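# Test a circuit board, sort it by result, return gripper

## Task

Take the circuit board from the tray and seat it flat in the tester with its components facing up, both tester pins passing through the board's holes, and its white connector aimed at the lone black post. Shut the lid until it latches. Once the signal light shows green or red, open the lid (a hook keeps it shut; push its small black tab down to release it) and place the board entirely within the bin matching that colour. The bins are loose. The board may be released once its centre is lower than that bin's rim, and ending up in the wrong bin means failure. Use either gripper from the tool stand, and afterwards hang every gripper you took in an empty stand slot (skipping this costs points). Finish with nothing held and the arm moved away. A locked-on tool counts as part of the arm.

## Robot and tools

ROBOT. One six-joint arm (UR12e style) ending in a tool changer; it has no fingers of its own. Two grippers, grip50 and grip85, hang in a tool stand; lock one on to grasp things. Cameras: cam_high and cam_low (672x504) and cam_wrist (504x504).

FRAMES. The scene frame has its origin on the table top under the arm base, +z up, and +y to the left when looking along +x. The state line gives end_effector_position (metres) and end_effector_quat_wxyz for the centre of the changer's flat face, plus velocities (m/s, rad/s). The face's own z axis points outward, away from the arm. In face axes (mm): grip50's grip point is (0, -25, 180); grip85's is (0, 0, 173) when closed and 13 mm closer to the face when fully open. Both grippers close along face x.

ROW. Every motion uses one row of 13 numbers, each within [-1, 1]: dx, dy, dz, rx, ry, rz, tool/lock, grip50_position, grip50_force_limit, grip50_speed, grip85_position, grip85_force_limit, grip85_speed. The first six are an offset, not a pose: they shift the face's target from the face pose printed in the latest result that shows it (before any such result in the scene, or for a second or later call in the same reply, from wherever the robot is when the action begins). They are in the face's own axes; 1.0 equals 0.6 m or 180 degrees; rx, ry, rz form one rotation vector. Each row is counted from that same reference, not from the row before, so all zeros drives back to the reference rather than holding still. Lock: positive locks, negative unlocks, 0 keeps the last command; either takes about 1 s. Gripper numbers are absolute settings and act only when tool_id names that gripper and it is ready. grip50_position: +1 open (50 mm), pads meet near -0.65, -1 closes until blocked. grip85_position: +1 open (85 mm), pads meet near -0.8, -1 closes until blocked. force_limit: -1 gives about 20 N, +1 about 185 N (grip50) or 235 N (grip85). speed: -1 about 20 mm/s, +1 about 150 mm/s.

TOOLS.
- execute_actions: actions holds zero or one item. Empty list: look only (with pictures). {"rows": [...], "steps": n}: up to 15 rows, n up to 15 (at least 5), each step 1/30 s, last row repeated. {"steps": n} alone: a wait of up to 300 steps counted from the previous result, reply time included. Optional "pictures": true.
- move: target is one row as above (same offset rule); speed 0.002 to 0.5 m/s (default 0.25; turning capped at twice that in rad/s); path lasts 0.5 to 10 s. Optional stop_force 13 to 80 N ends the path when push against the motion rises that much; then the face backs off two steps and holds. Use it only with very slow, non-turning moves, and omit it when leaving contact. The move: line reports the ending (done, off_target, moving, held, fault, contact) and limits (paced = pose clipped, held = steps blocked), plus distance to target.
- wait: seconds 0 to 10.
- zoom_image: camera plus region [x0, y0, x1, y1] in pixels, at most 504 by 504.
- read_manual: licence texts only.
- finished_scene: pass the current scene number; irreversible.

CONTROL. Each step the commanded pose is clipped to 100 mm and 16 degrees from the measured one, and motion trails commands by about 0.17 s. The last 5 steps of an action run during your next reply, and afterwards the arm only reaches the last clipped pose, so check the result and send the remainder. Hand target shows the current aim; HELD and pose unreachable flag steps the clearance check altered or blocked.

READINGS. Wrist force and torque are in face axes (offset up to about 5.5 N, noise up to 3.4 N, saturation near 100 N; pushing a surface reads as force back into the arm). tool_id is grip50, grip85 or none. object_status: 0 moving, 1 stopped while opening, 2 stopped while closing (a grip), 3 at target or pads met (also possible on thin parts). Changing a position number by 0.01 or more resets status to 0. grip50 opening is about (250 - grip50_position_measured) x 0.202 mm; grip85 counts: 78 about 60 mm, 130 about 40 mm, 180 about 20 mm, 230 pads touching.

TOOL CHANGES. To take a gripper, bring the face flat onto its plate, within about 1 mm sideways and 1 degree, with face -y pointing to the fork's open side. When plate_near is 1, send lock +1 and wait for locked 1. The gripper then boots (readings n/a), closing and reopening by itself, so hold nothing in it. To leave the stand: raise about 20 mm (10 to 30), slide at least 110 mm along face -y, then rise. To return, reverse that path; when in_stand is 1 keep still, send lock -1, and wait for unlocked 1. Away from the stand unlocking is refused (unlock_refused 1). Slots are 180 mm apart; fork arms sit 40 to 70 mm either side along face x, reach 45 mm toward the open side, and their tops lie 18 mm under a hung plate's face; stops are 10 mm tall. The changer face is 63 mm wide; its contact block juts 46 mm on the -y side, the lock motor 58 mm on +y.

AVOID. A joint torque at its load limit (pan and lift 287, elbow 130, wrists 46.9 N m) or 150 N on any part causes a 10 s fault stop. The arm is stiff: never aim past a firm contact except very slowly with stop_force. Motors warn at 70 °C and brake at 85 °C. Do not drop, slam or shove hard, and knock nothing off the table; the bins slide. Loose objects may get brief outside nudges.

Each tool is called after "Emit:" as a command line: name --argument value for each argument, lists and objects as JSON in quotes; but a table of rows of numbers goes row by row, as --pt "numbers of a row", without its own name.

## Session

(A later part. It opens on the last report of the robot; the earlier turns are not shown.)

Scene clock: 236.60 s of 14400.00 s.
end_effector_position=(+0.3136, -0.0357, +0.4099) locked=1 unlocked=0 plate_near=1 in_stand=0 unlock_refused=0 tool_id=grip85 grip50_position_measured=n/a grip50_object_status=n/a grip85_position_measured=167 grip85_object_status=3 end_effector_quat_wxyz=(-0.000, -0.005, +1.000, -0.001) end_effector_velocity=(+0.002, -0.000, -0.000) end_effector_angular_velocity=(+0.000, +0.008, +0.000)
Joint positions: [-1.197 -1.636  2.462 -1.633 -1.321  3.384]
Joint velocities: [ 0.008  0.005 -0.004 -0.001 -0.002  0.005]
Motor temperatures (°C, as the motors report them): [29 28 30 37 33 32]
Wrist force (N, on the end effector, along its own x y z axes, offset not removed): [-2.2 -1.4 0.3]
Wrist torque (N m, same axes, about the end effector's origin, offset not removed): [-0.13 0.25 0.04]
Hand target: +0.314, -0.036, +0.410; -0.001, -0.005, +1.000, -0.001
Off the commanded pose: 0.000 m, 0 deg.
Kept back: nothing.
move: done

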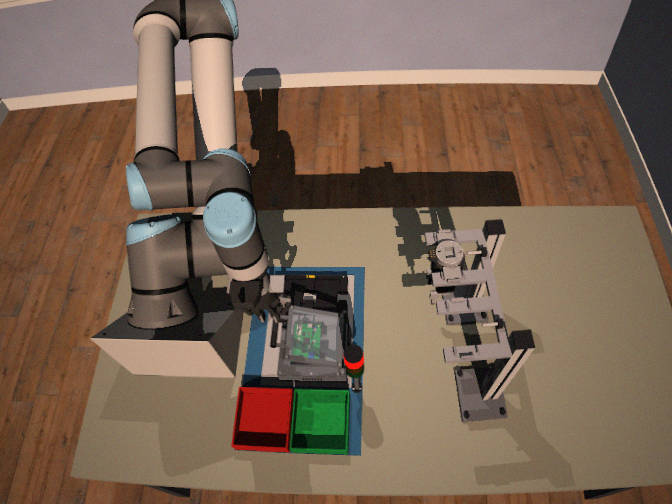

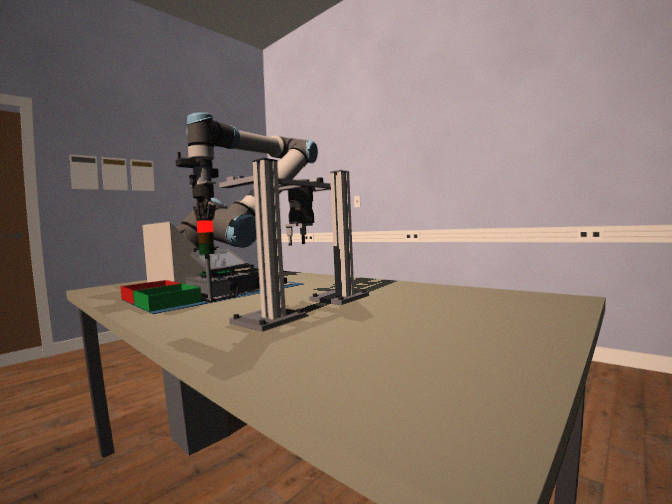

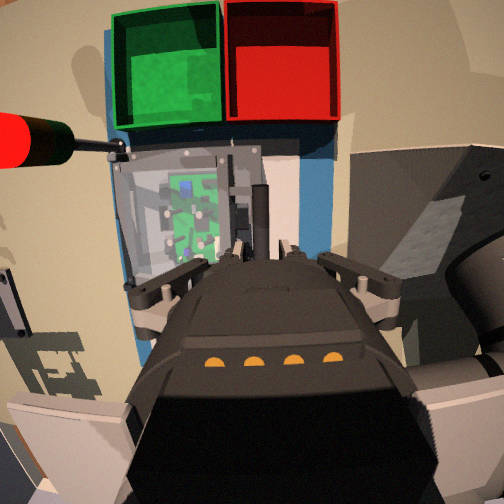

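Emit:
move --target '[0,0,0.1215,0,0,0,0,0,0,0,-0.3,-0.9,1]' --speed 0.04 --stop_force 14

Emit:
move --target '[0,0,0,0,0,0,0,0,0,0,-1,-0.9,-0.5]' --speed 0.01

Scene clock: 239.00 s of 14400.00 s.
end_effector_position=(+0.3136, -0.0357, +0.3372) locked=1 unlocked=0 plate_near=1 in_stand=0 unlock_refused=0 tool_id=grip85 grip50_position_measured=n/a grip50_object_status=n/a grip85_position_measured=167 grip85_object_status=3 end_effector_quat_wxyz=(-0.000, -0.005, +1.000, -0.001) end_effector_velocity=(-0.000, -0.000, -0.002) end_effector_angular_velocity=(-0.000, +0.001, +0.000)
Joint positions: [-1.151 -1.595  2.569 -1.791 -1.289  3.419]
Joint velocities: [ 0.002  0.002  0.003 -0.006  0.     0.001]
Motor temperatures (°C, as the motors report them): [29 28 30 37 33 32]
Wrist force (N, on the end effector, along its own x y z axes, offset not removed): [-1.5 -1.3 -0.3]
Wrist torque (N m, same axes, about the end effector's origin, offset not removed): [-0.22 0.08 0.14]
Hand target: +0.314, -0.036, +0.337; -0.000, -0.005, +1.000, -0.001
Off the commanded pose: 0.000 m, 0 deg.
Kept back: nothing.
move: done

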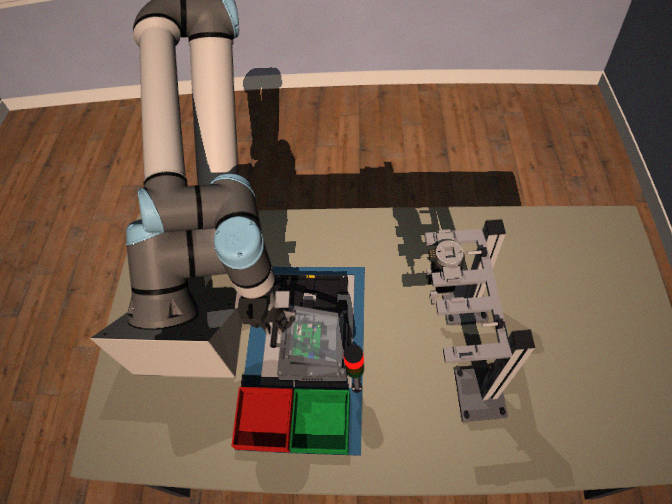

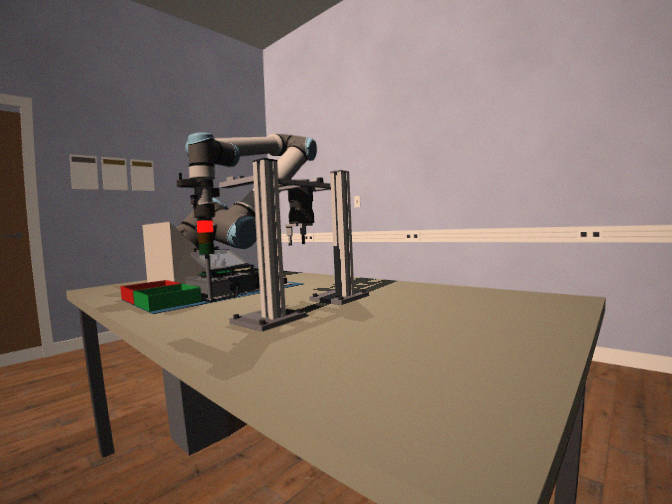

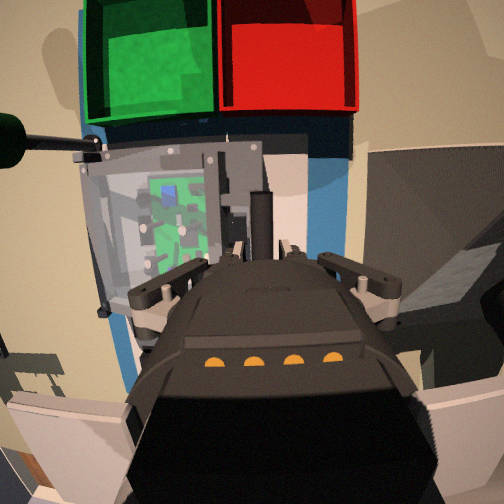

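Scene clock: 239.50 s of 14400.00 s.
end_effector_position=(+0.3136, -0.0357, +0.3371) locked=1 unlocked=0 plate_near=1 in_stand=0 unlock_refused=0 tool_id=grip85 grip50_position_measured=n/a grip50_object_status=n/a grip85_position_measured=192 grip85_object_status=2 end_effector_quat_wxyz=(-0.000, -0.005, +1.000, -0.001) end_effector_velocity=(+0.000, +0.000, +0.000) end_effector_angular_velocity=(+0.001, +0.000, +0.001)
Joint positions: [-1.151 -1.595  2.57  -1.791 -1.289  3.419]
Joint velocities: [ 0.     0.    -0.     0.001  0.    -0.001]
Motor temperatures (°C, as the motors report them): [29 28 30 37 33 32]
Wrist force (N, on the end effector, along its own x y z axes, offset not removed): [3.1 -2.7 -3.3]
Wrist torque (N m, same axes, about the end effector's origin, offset not removed): [-0.03 1.31 0.51]
Hand target: +0.314, -0.036, +0.337; -0.000, -0.005, +1.000, -0.001
Off the commanded pose: 0.000 m, 0 deg.
Kept back: nothing.
move: done

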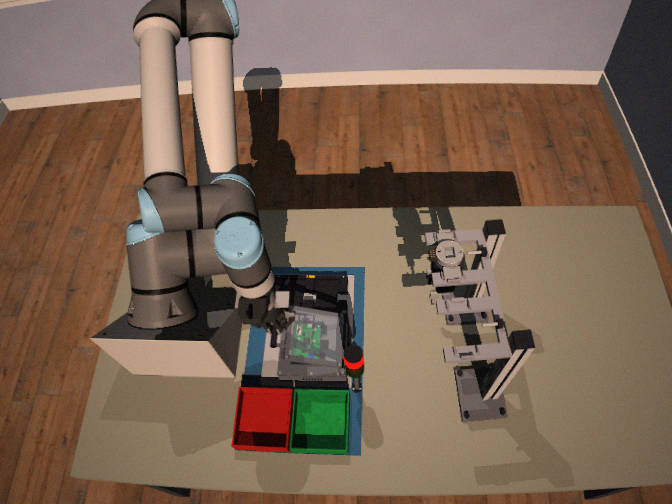

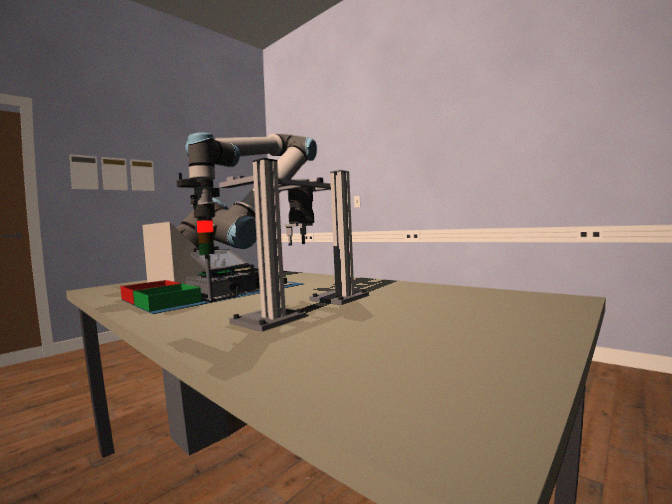

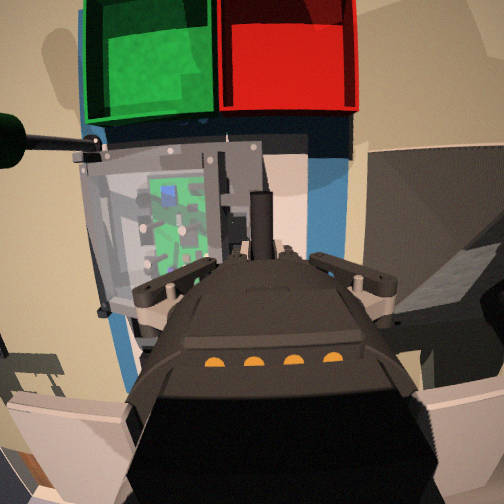

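Emit:
move --target '[-0.0103,0,-0.0243,0,0,0,0,0,0,0,-1,-0.9,-0.5]' --speed 0.015 --stop_force 25

Scene clock: 241.03 s of 14400.00 s.
end_effector_position=(+0.3197, -0.0356, +0.3515) locked=1 unlocked=0 plate_near=1 in_stand=0 unlock_refused=0 tool_id=grip85 grip50_position_measured=n/a grip50_object_status=n/a grip85_position_measured=192 grip85_object_status=2 end_effector_quat_wxyz=(-0.000, -0.005, +1.000, -0.001) end_effector_velocity=(+0.001, -0.000, +0.002) end_effector_angular_velocity=(+0.000, -0.001, -0.001)
Joint positions: [-1.147 -1.598  2.542 -1.761 -1.287  3.422]
Joint velocities: [ 0.    -0.    -0.003  0.003  0.001  0.001]
Motor temperatures (°C, as the motors report them): [29 28 30 37 33 32]
Wrist force (N, on the end effector, along its own x y z axes, offset not removed): [18.0 -11.5 -5.4]
Wrist torque (N m, same axes, about the end effector's origin, offset not removed): [1.30 4.60 0.55]
Hand target: +0.320, -0.036, +0.352; -0.000, -0.005, +1.000, -0.001
Off the commanded pose: 0.000 m, 0 deg.
Kept back: nothing.
move: done

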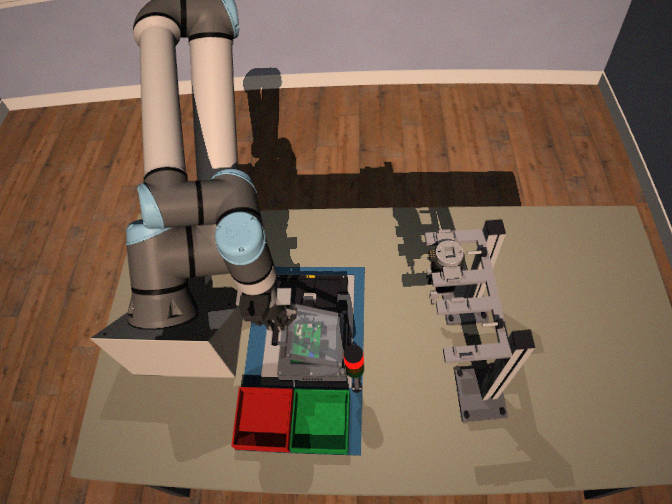

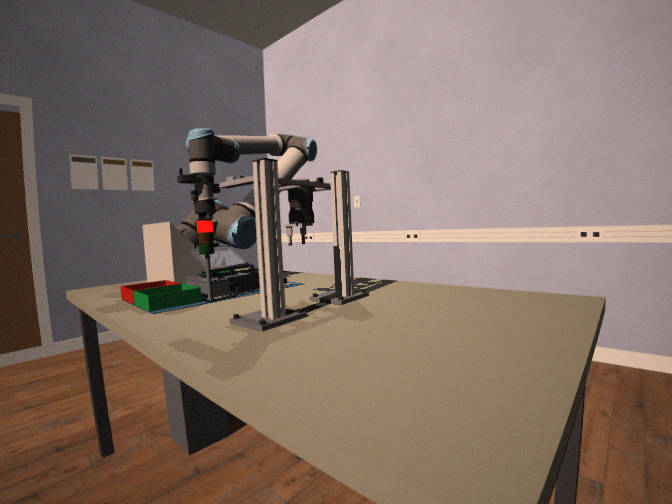

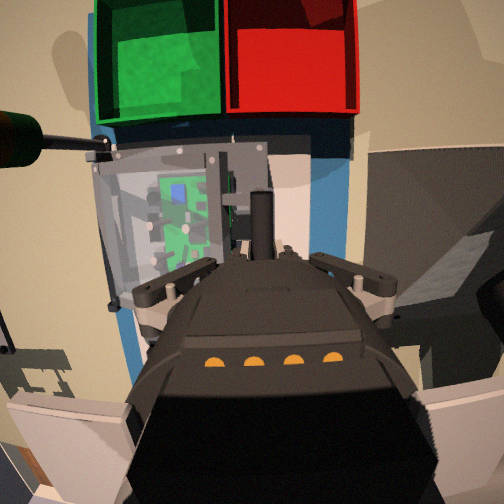

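Emit:
move --target '[-0.013,0,-0.0285,0,0,0,0,0,0,0,-1,-0.9,-0.5]' --speed 0.015 --stop_force 25

Scene clock: 242.77 s of 14400.00 s.
end_effector_position=(+0.3275, -0.0355, +0.3685) locked=1 unlocked=0 plate_near=1 in_stand=0 unlock_refused=0 tool_id=grip85 grip50_position_measured=n/a grip50_object_status=n/a grip85_position_measured=192 grip85_object_status=2 end_effector_quat_wxyz=(-0.000, -0.005, +1.000, -0.001) end_effector_velocity=(+0.000, +0.000, +0.002) end_effector_angular_velocity=(+0.000, +0.001, -0.001)
Joint positions: [-1.141 -1.599  2.509 -1.728 -1.283  3.426]
Joint velocities: [ 0.    -0.    -0.003  0.004 -0.001  0.002]
Motor temperatures (°C, as the motors report them): [29 28 30 37 33 32]
Wrist force (N, on the end effector, along its own x y z axes, offset not removed): [-17.4 -21.4 21.2]
Wrist torque (N m, same axes, about the end effector's origin, offset not removed): [3.26 -3.10 0.33]
Hand target: +0.327, -0.036, +0.369; -0.000, -0.005, +1.000, -0.001
Off the commanded pose: 0.000 m, 0 deg.
Kept back: nothing.
move: done

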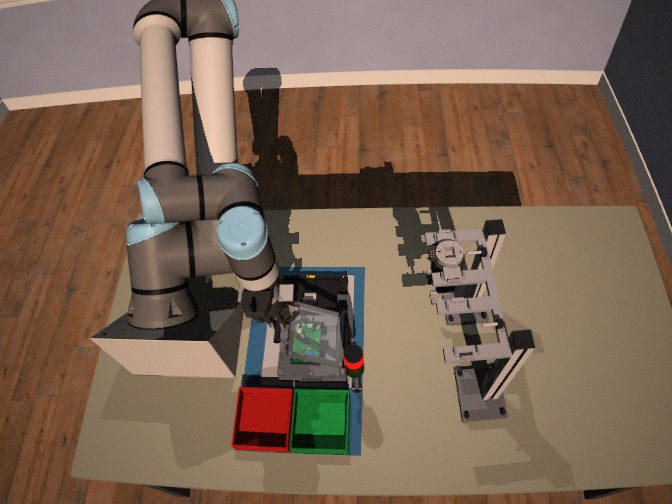

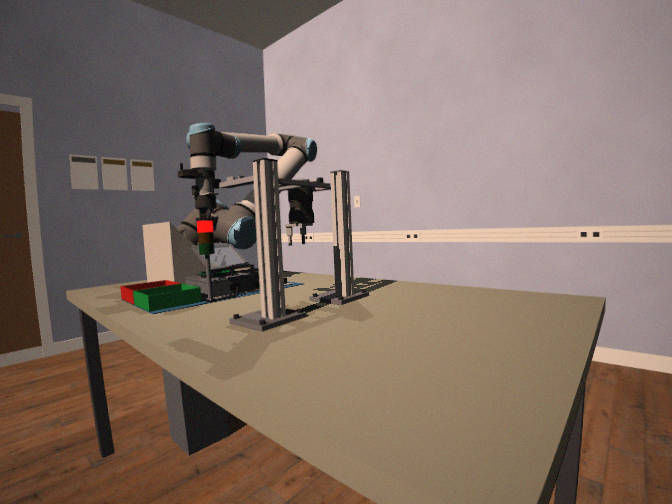

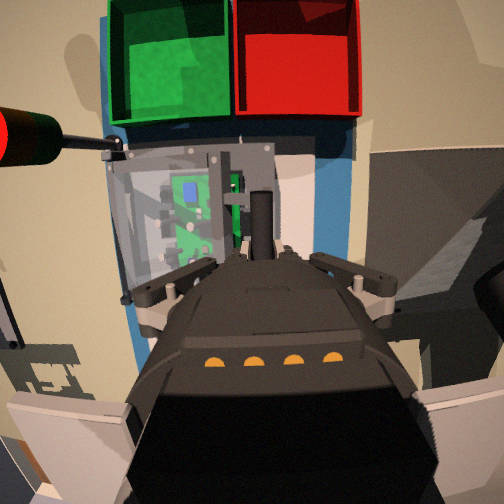

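Emit:
move --target '[-0.019,-0.002,-0.0255,0,0,0,0,0,0,0,-1,-0.9,-0.5]' --speed 0.015 --stop_force 25

Scene clock: 244.53 s of 14400.00 s.
end_effector_position=(+0.3388, -0.0366, +0.3837) locked=1 unlocked=0 plate_near=1 in_stand=0 unlock_refused=0 tool_id=grip85 grip50_position_measured=n/a grip50_object_status=n/a grip85_position_measured=192 grip85_object_status=2 end_effector_quat_wxyz=(-0.000, -0.005, +1.000, -0.001) end_effector_velocity=(+0.001, -0.000, +0.001) end_effector_angular_velocity=(+0.001, -0.002, -0.001)
Joint positions: [-1.128 -1.59   2.473 -1.704 -1.274  3.436]
Joint velocities: [ 0.001  0.001 -0.003  0.002  0.003  0.001]
Motor temperatures (°C, as the motors report them): [29 28 30 37 33 32]
Wrist force (N, on the end effector, along its own x y z axes, offset not removed): [57.3 27.4 -38.6]
Wrist torque (N m, same axes, about the end effector's origin, offset not removed): [-3.51 5.96 0.43]
Hand target: +0.339, -0.037, +0.384; -0.000, -0.005, +1.000, -0.001
Off the commanded pose: 0.000 m, 0 deg.
Kept back: nothing.
move: done

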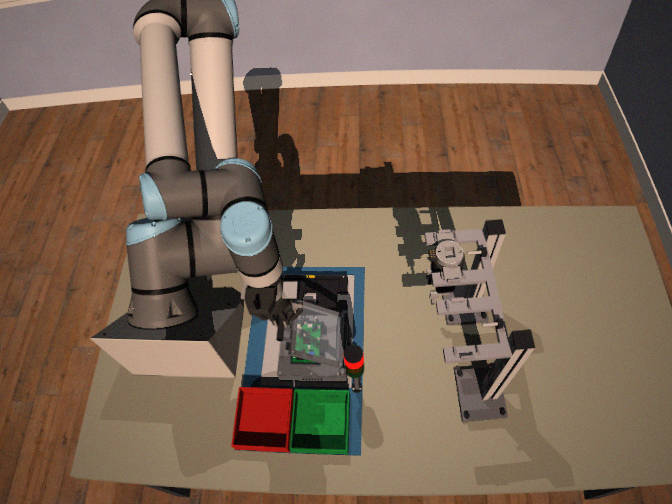

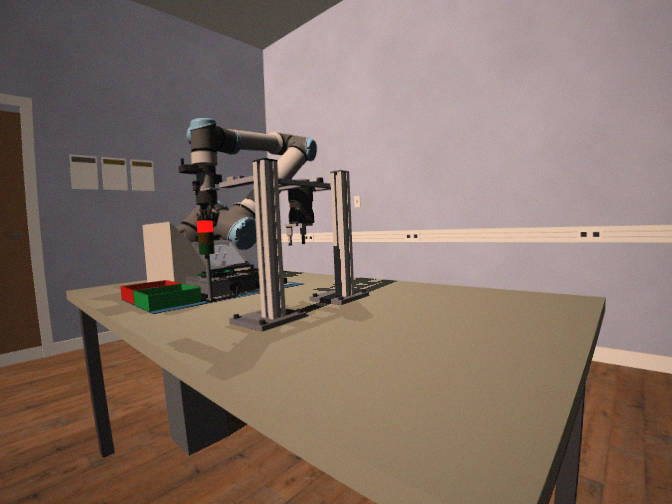

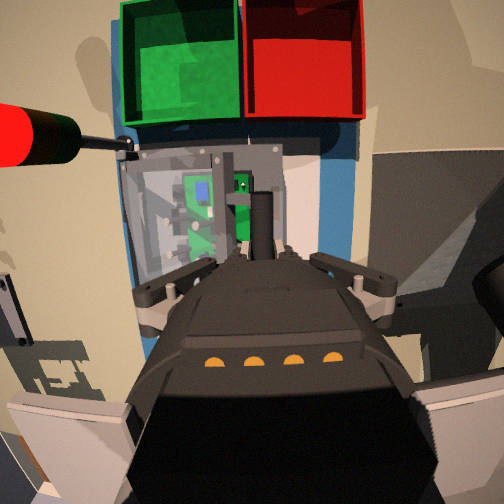

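Emit:
move --target '[0.002,0,0,0,0,0,0,0,0,0,-0.3,-0.9,1]' --speed 0.02

Emit:
move --target '[0,0,0.012,0,0,0,0,0,0,0,-0.3,-0.9,1]' --speed 0.02 --stop_force 14

Emit:
move --target '[-0.05,0,-0.05,0,0,0,0,0,0,0,-0.3,-0.9,1]' --speed 0.015 --stop_force 25

Scene clock: 245.53 s of 14400.00 s.
end_effector_position=(+0.3376, -0.0366, +0.3837) locked=1 unlocked=0 plate_near=1 in_stand=0 unlock_refused=0 tool_id=grip85 grip50_position_measured=n/a grip50_object_status=n/a grip85_position_measured=167 grip85_object_status=3 end_effector_quat_wxyz=(-0.000, -0.005, +1.000, -0.001) end_effector_velocity=(-0.001, +0.000, -0.000) end_effector_angular_velocity=(+0.000, +0.001, -0.001)
Joint positions: [-1.131 -1.592  2.475 -1.704 -1.275  3.434]
Joint velocities: [-0.001 -0.001  0.001  0.001 -0.002  0.001]
Motor temperatures (°C, as the motors report them): [29 28 30 37 33 32]
Wrist force (N, on the end effector, along its own x y z axes, offset not removed): [-5.3 -2.0 -2.5]
Wrist torque (N m, same axes, about the end effector's origin, offset not removed): [-0.38 0.40 -0.11]
Hand target: +0.338, -0.037, +0.384; -0.000, -0.005, +1.000, -0.001
Off the commanded pose: 0.000 m, 0 deg.
Kept back: nothing.
move: done

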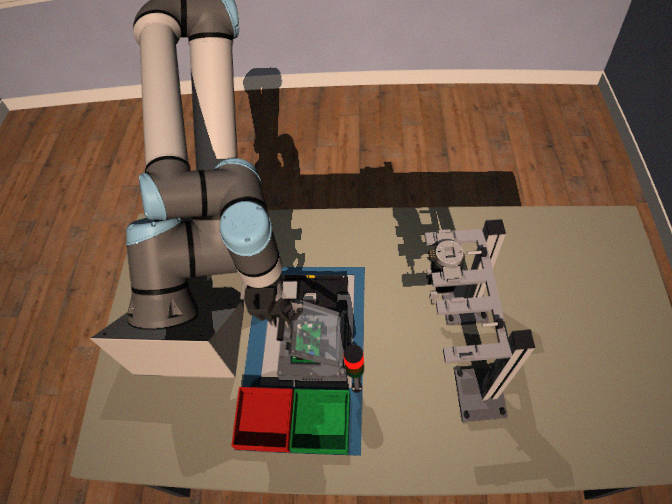

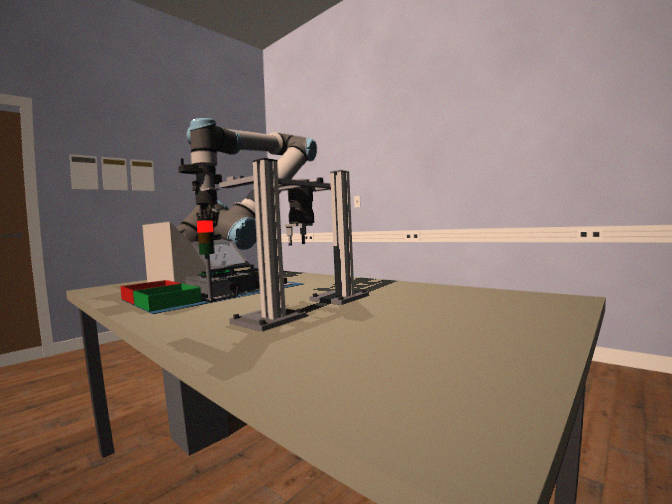

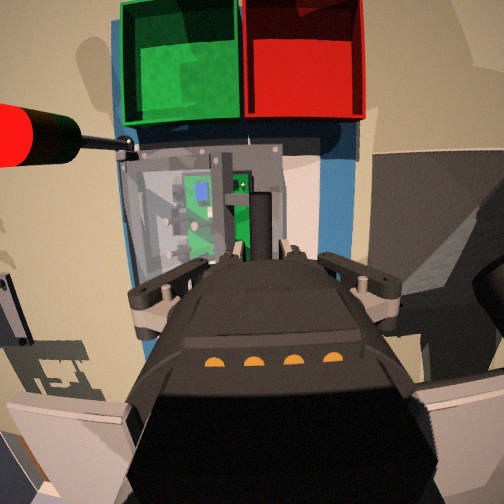

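Scene clock: 246.27 s of 14400.00 s.
end_effector_position=(+0.3376, -0.0366, +0.3766) locked=1 unlocked=0 plate_near=1 in_stand=0 unlock_refused=0 tool_id=grip85 grip50_position_measured=n/a grip50_object_status=n/a grip85_position_measured=167 grip85_object_status=3 end_effector_quat_wxyz=(-0.000, -0.005, +1.000, -0.001) end_effector_velocity=(+0.000, -0.000, -0.002) end_effector_angular_velocity=(+0.001, -0.002, +0.001)
Joint positions: [-1.126 -1.588  2.485 -1.719 -1.272  3.438]
Joint velocities: [ 0.001  0.001  0.002 -0.004  0.003 -0.   ]
Motor temperatures (°C, as the motors report them): [29 28 30 37 33 32]
Wrist force (N, on the end effector, along its own x y z axes, offset not removed): [1.0 -1.1 -1.4]
Wrist torque (N m, same axes, about the end effector's origin, offset not removed): [-0.17 0.08 0.17]
Hand target: +0.338, -0.037, +0.376; -0.000, -0.005, +1.000, -0.001
Off the commanded pose: 0.000 m, 0 deg.
Kept back: nothing.
move: done

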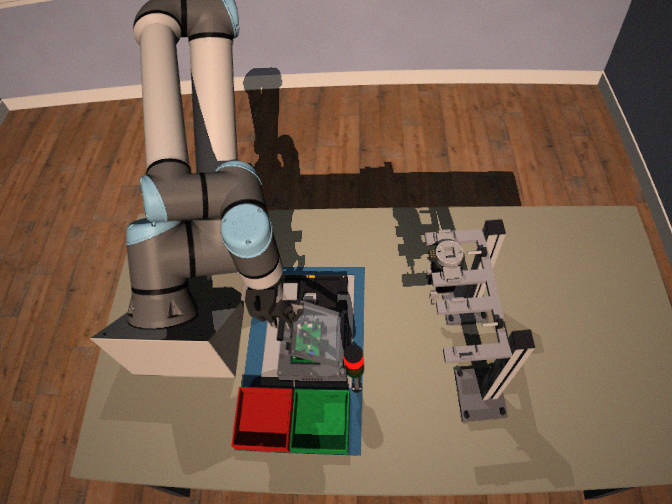

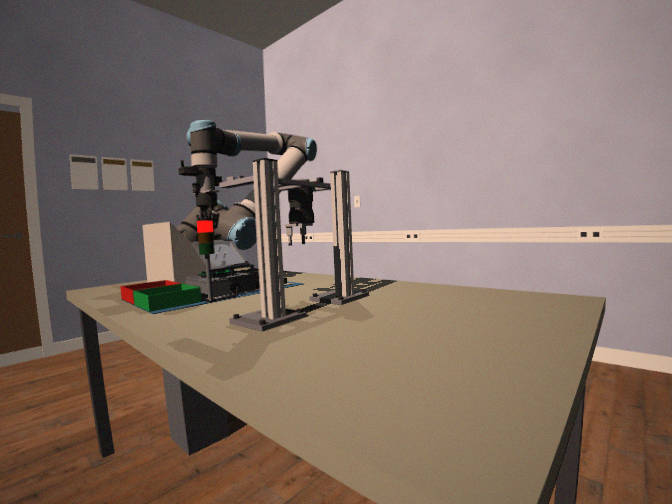

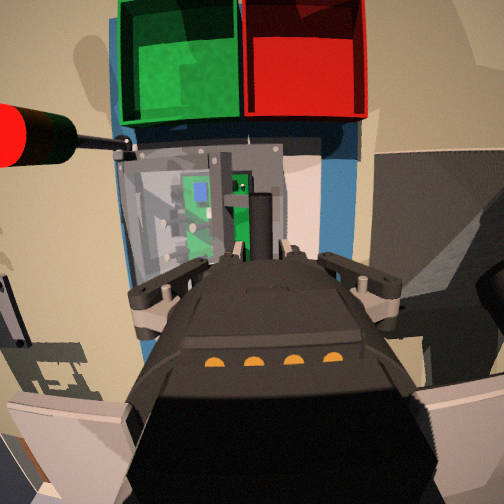

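Scene clock: 249.37 s of 14400.00 s.
end_effector_position=(+0.3675, -0.0363, +0.4065) locked=1 unlocked=0 plate_near=1 in_stand=0 unlock_refused=0 tool_id=grip85 grip50_position_measured=n/a grip50_object_status=n/a grip85_position_measured=167 grip85_object_status=3 end_effector_quat_wxyz=(-0.000, -0.005, +1.000, -0.001) end_effector_velocity=(+0.001, -0.000, +0.001) end_effector_angular_velocity=(-0.000, +0.001, -0.001)
Joint positions: [-1.087 -1.565  2.407 -1.673 -1.245  3.468]
Joint velocities: [ 0.002  0.001 -0.003  0.002  0.     0.003]
Motor temperatures (°C, as the motors report them): [29 28 30 37 33 32]
Wrist force (N, on the end effector, along its own x y z axes, offset not removed): [9.1 -5.8 -5.7]
Wrist torque (N m, same axes, about the end effector's origin, offset not removed): [0.52 1.96 0.04]
Hand target: +0.368, -0.036, +0.407; -0.000, -0.005, +1.000, -0.001
Off the commanded pose: 0.000 m, 0 deg.
Kept back: nothing.
move: done

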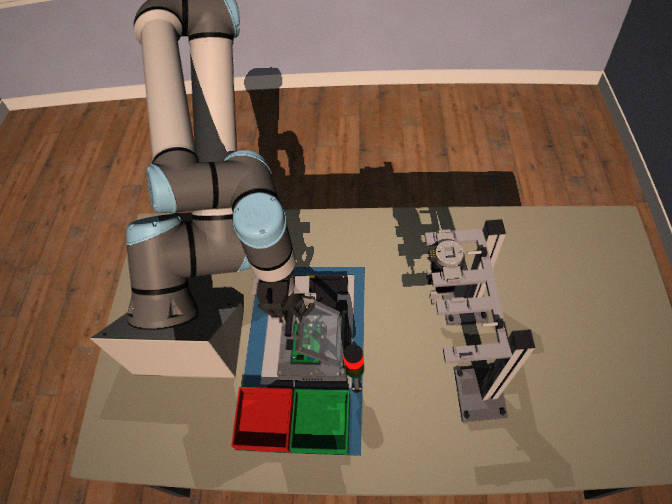

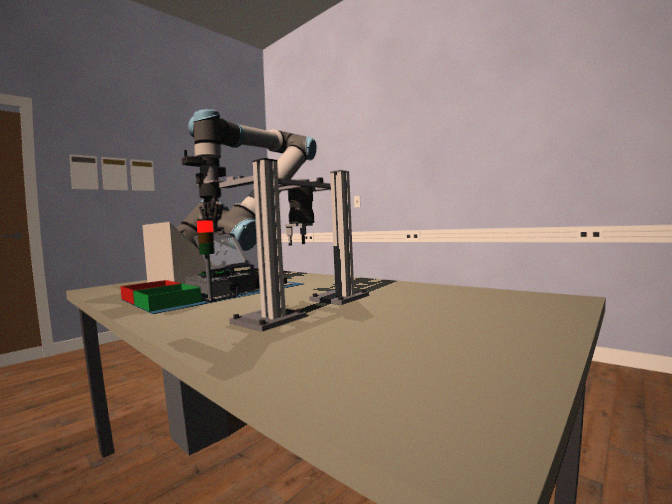

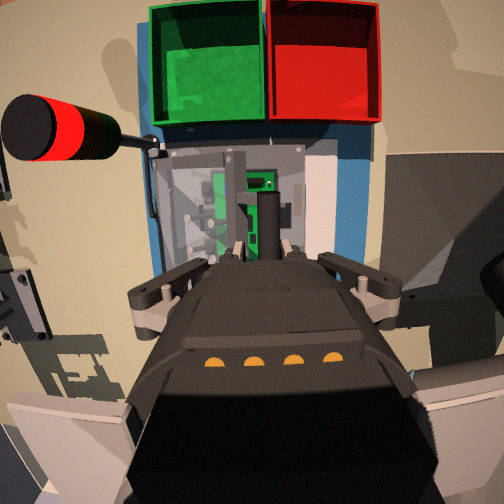

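Emit:
move --target '[-0.079,0,-0.0525,0,0,0,0,0,0,0,-0.3,-0.9,1]' --speed 0.025 --stop_force 25

Emit:
move --target '[-0.125,0,-0.024,0,0,0,0,0,0,0,-0.3,-0.9,1]' --speed 0.03 --stop_force 25

Scene clock: 252.20 s of 14400.00 s.
end_effector_position=(+0.4147, -0.0357, +0.4379) locked=1 unlocked=0 plate_near=1 in_stand=0 unlock_refused=0 tool_id=grip85 grip50_position_measured=n/a grip50_object_status=n/a grip85_position_measured=167 grip85_object_status=3 end_effector_quat_wxyz=(-0.000, -0.005, +1.000, -0.001) end_effector_velocity=(+0.002, +0.000, +0.001) end_effector_angular_velocity=(+0.000, +0.000, +0.000)
Joint positions: [-1.024 -1.518  2.305 -1.635 -1.204  3.518]
Joint velocities: [ 0.002  0.002 -0.004  0.002  0.001  0.001]
Motor temperatures (°C, as the motors report them): [29 28 30 37 33 32]
Wrist force (N, on the end effector, along its own x y z axes, offset not removed): [4.7 2.2 0.5]
Wrist torque (N m, same axes, about the end effector's origin, offset not removed): [0.11 0.72 0.32]
Hand target: +0.415, -0.036, +0.438; -0.000, -0.005, +1.000, -0.001
Off the commanded pose: 0.000 m, 0 deg.
Kept back: nothing.
move: done

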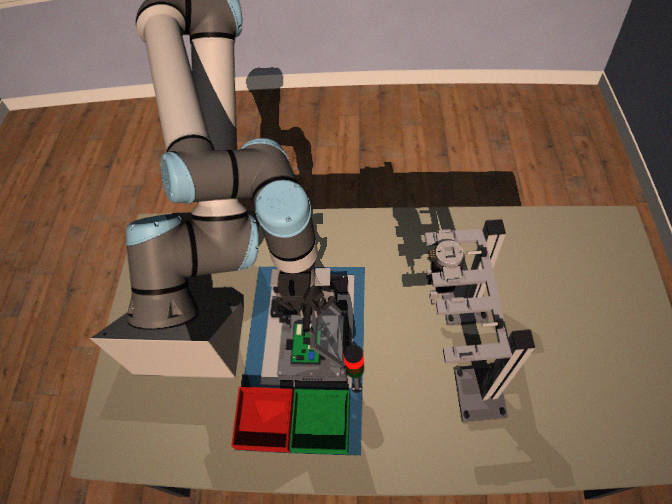

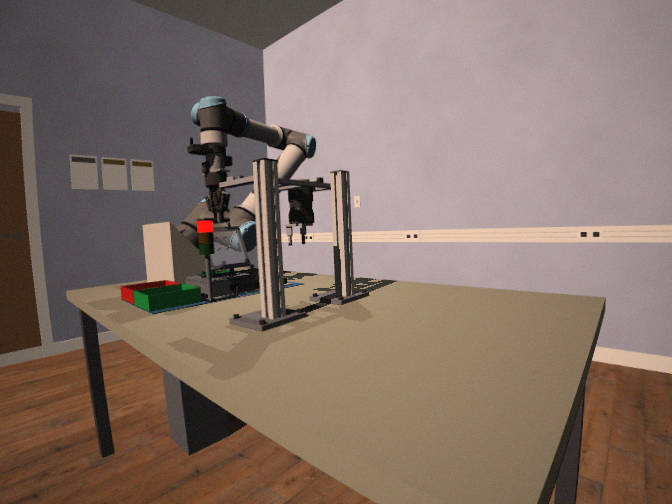

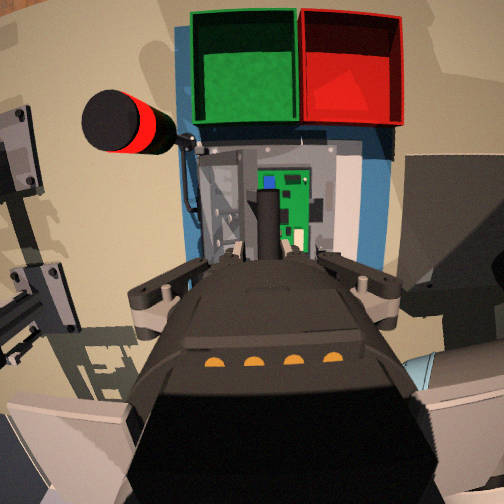

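Scene clock: 255.07 s of 14400.00 s.
end_effector_position=(+0.4896, -0.0349, +0.4523) locked=1 unlocked=0 plate_near=1 in_stand=0 unlock_refused=0 tool_id=grip85 grip50_position_measured=n/a grip50_object_status=n/a grip85_position_measured=167 grip85_object_status=3 end_effector_quat_wxyz=(-0.000, -0.005, +1.000, -0.001) end_effector_velocity=(+0.001, -0.000, +0.000) end_effector_angular_velocity=(-0.001, +0.001, -0.001)
Joint positions: [-0.922 -1.433  2.189 -1.637 -1.137  3.603]
Joint velocities: [ 0.002  0.002 -0.003 -0.     0.     0.003]
Motor temperatures (°C, as the motors report them): [29 28 30 37 33 32]
Wrist force (N, on the end effector, along its own x y z axes, offset not removed): [-0.2 2.0 2.3]
Wrist torque (N m, same axes, about the end effector's origin, offset not removed): [0.02 0.77 0.05]
Hand target: +0.490, -0.035, +0.452; -0.000, -0.005, +1.000, -0.001
Off the commanded pose: 0.000 m, 0 deg.
Kept back: nothing.
move: done

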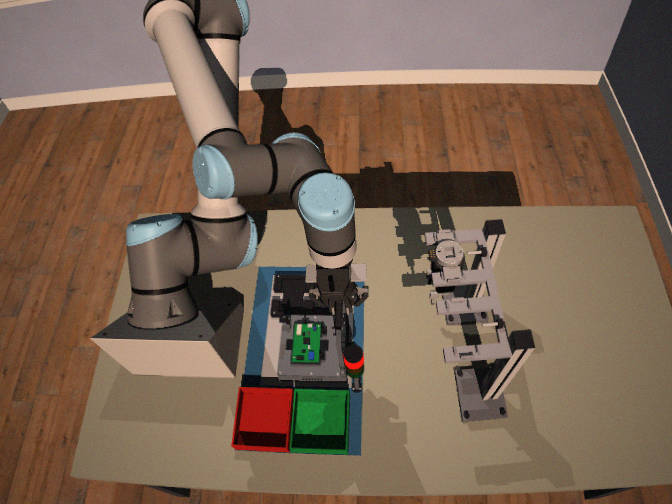

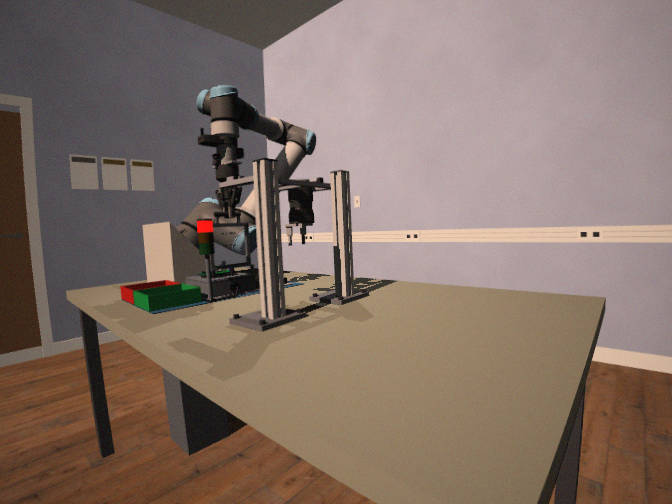

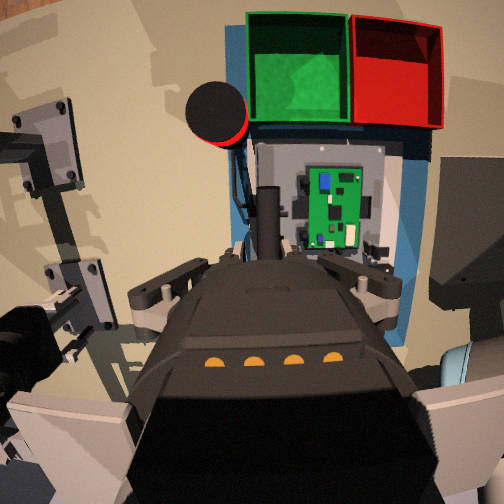

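Emit:
move --target '[-0.075,0,0.01,0,0,0,0,0,0,0,-0.3,-0.9,1]' --speed 0.03 --stop_force 15

Emit:
move --target '[0.005,0,-0.07,0,0,0,0,0,0,0,-0.3,-0.9,1]' --speed 0.05

Scene clock: 257.13 s of 14400.00 s.
end_effector_position=(+0.5344, -0.0344, +0.4463) locked=1 unlocked=0 plate_near=1 in_stand=0 unlock_refused=0 tool_id=grip85 grip50_position_measured=n/a grip50_object_status=n/a grip85_position_measured=167 grip85_object_status=3 end_effector_quat_wxyz=(-0.000, -0.005, +1.000, -0.001) end_effector_velocity=(+0.001, -0.000, -0.001) end_effector_angular_velocity=(+0.000, +0.000, -0.001)
Joint positions: [-0.859 -1.378  2.135 -1.662 -1.098  3.657]
Joint velocities: [ 0.002  0.002 -0.001 -0.001  0.001  0.003]
Motor temperatures (°C, as the motors report them): [29 28 30 37 33 32]
Wrist force (N, on the end effector, along its own x y z axes, offset not removed): [2.7 -2.3 3.0]
Wrist torque (N m, same axes, about the end effector's origin, offset not removed): [-0.06 0.49 0.00]
Hand target: +0.535, -0.034, +0.446; -0.000, -0.005, +1.000, -0.001
Off the commanded pose: 0.000 m, 0 deg.
Kept back: nothing.
move: done

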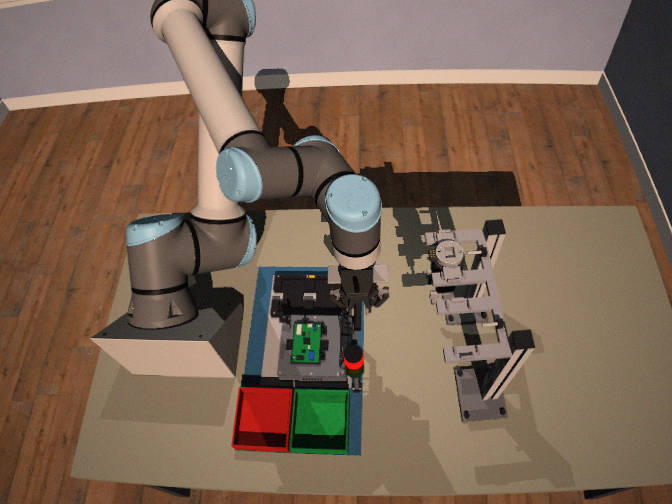

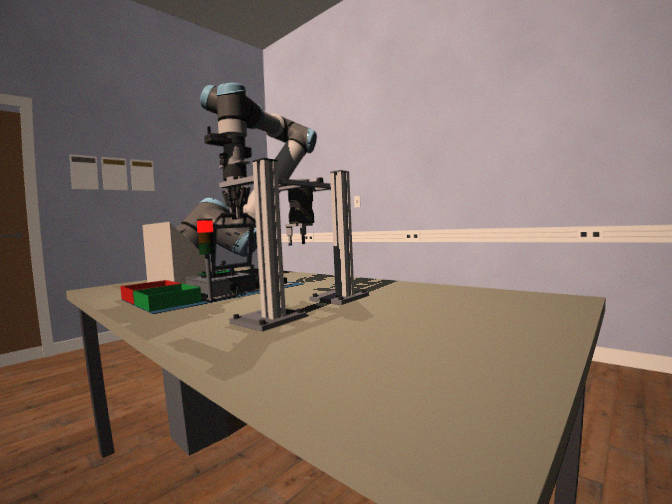

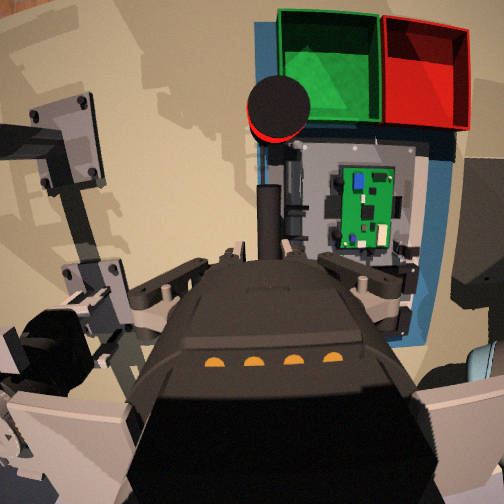

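Scene clock: 258.33 s of 14400.00 s.
end_effector_position=(+0.5314, -0.0343, +0.4881) locked=1 unlocked=0 plate_near=1 in_stand=0 unlock_refused=0 tool_id=grip85 grip50_position_measured=n/a grip50_object_status=n/a grip85_position_measured=167 grip85_object_status=3 end_effector_quat_wxyz=(-0.000, -0.005, +1.000, -0.001) end_effector_velocity=(-0.000, +0.000, +0.002) end_effector_angular_velocity=(+0.001, -0.000, +0.002)
Joint positions: [-0.892 -1.392  2.082 -1.582 -1.119  3.628]
Joint velocities: [-0.001 -0.001 -0.002  0.004 -0.    -0.003]
Motor temperatures (°C, as the motors report them): [29 28 30 37 33 32]
Wrist force (N, on the end effector, along its own x y z axes, offset not removed): [-8.6 -1.1 -1.1]
Wrist torque (N m, same axes, about the end effector's origin, offset not removed): [-0.10 0.75 0.10]
Hand target: +0.531, -0.034, +0.488; -0.000, -0.005, +1.000, -0.001
Off the commanded pose: 0.000 m, 0 deg.
Kept back: nothing.
move: done

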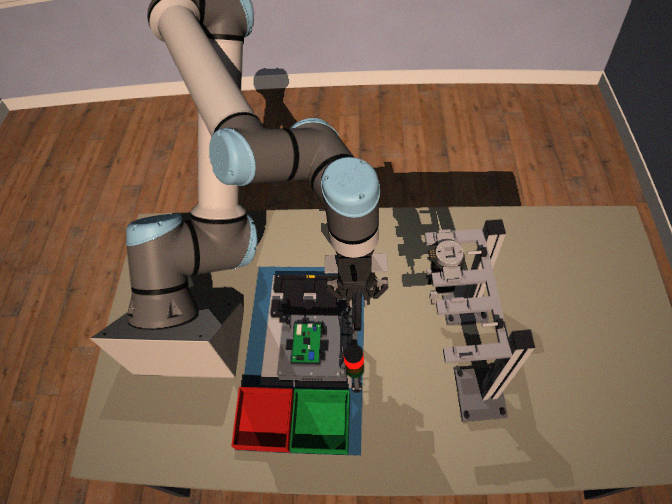

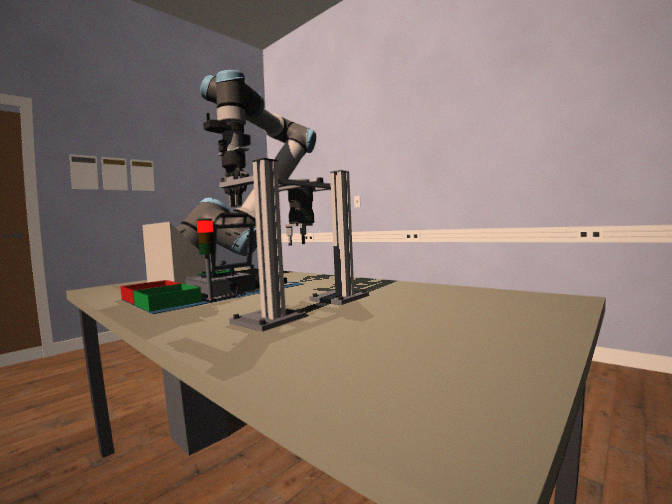

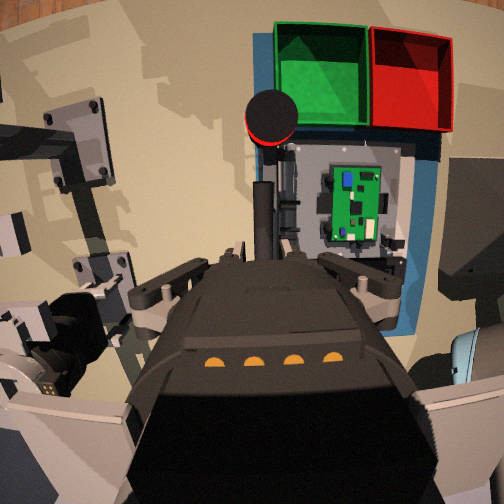

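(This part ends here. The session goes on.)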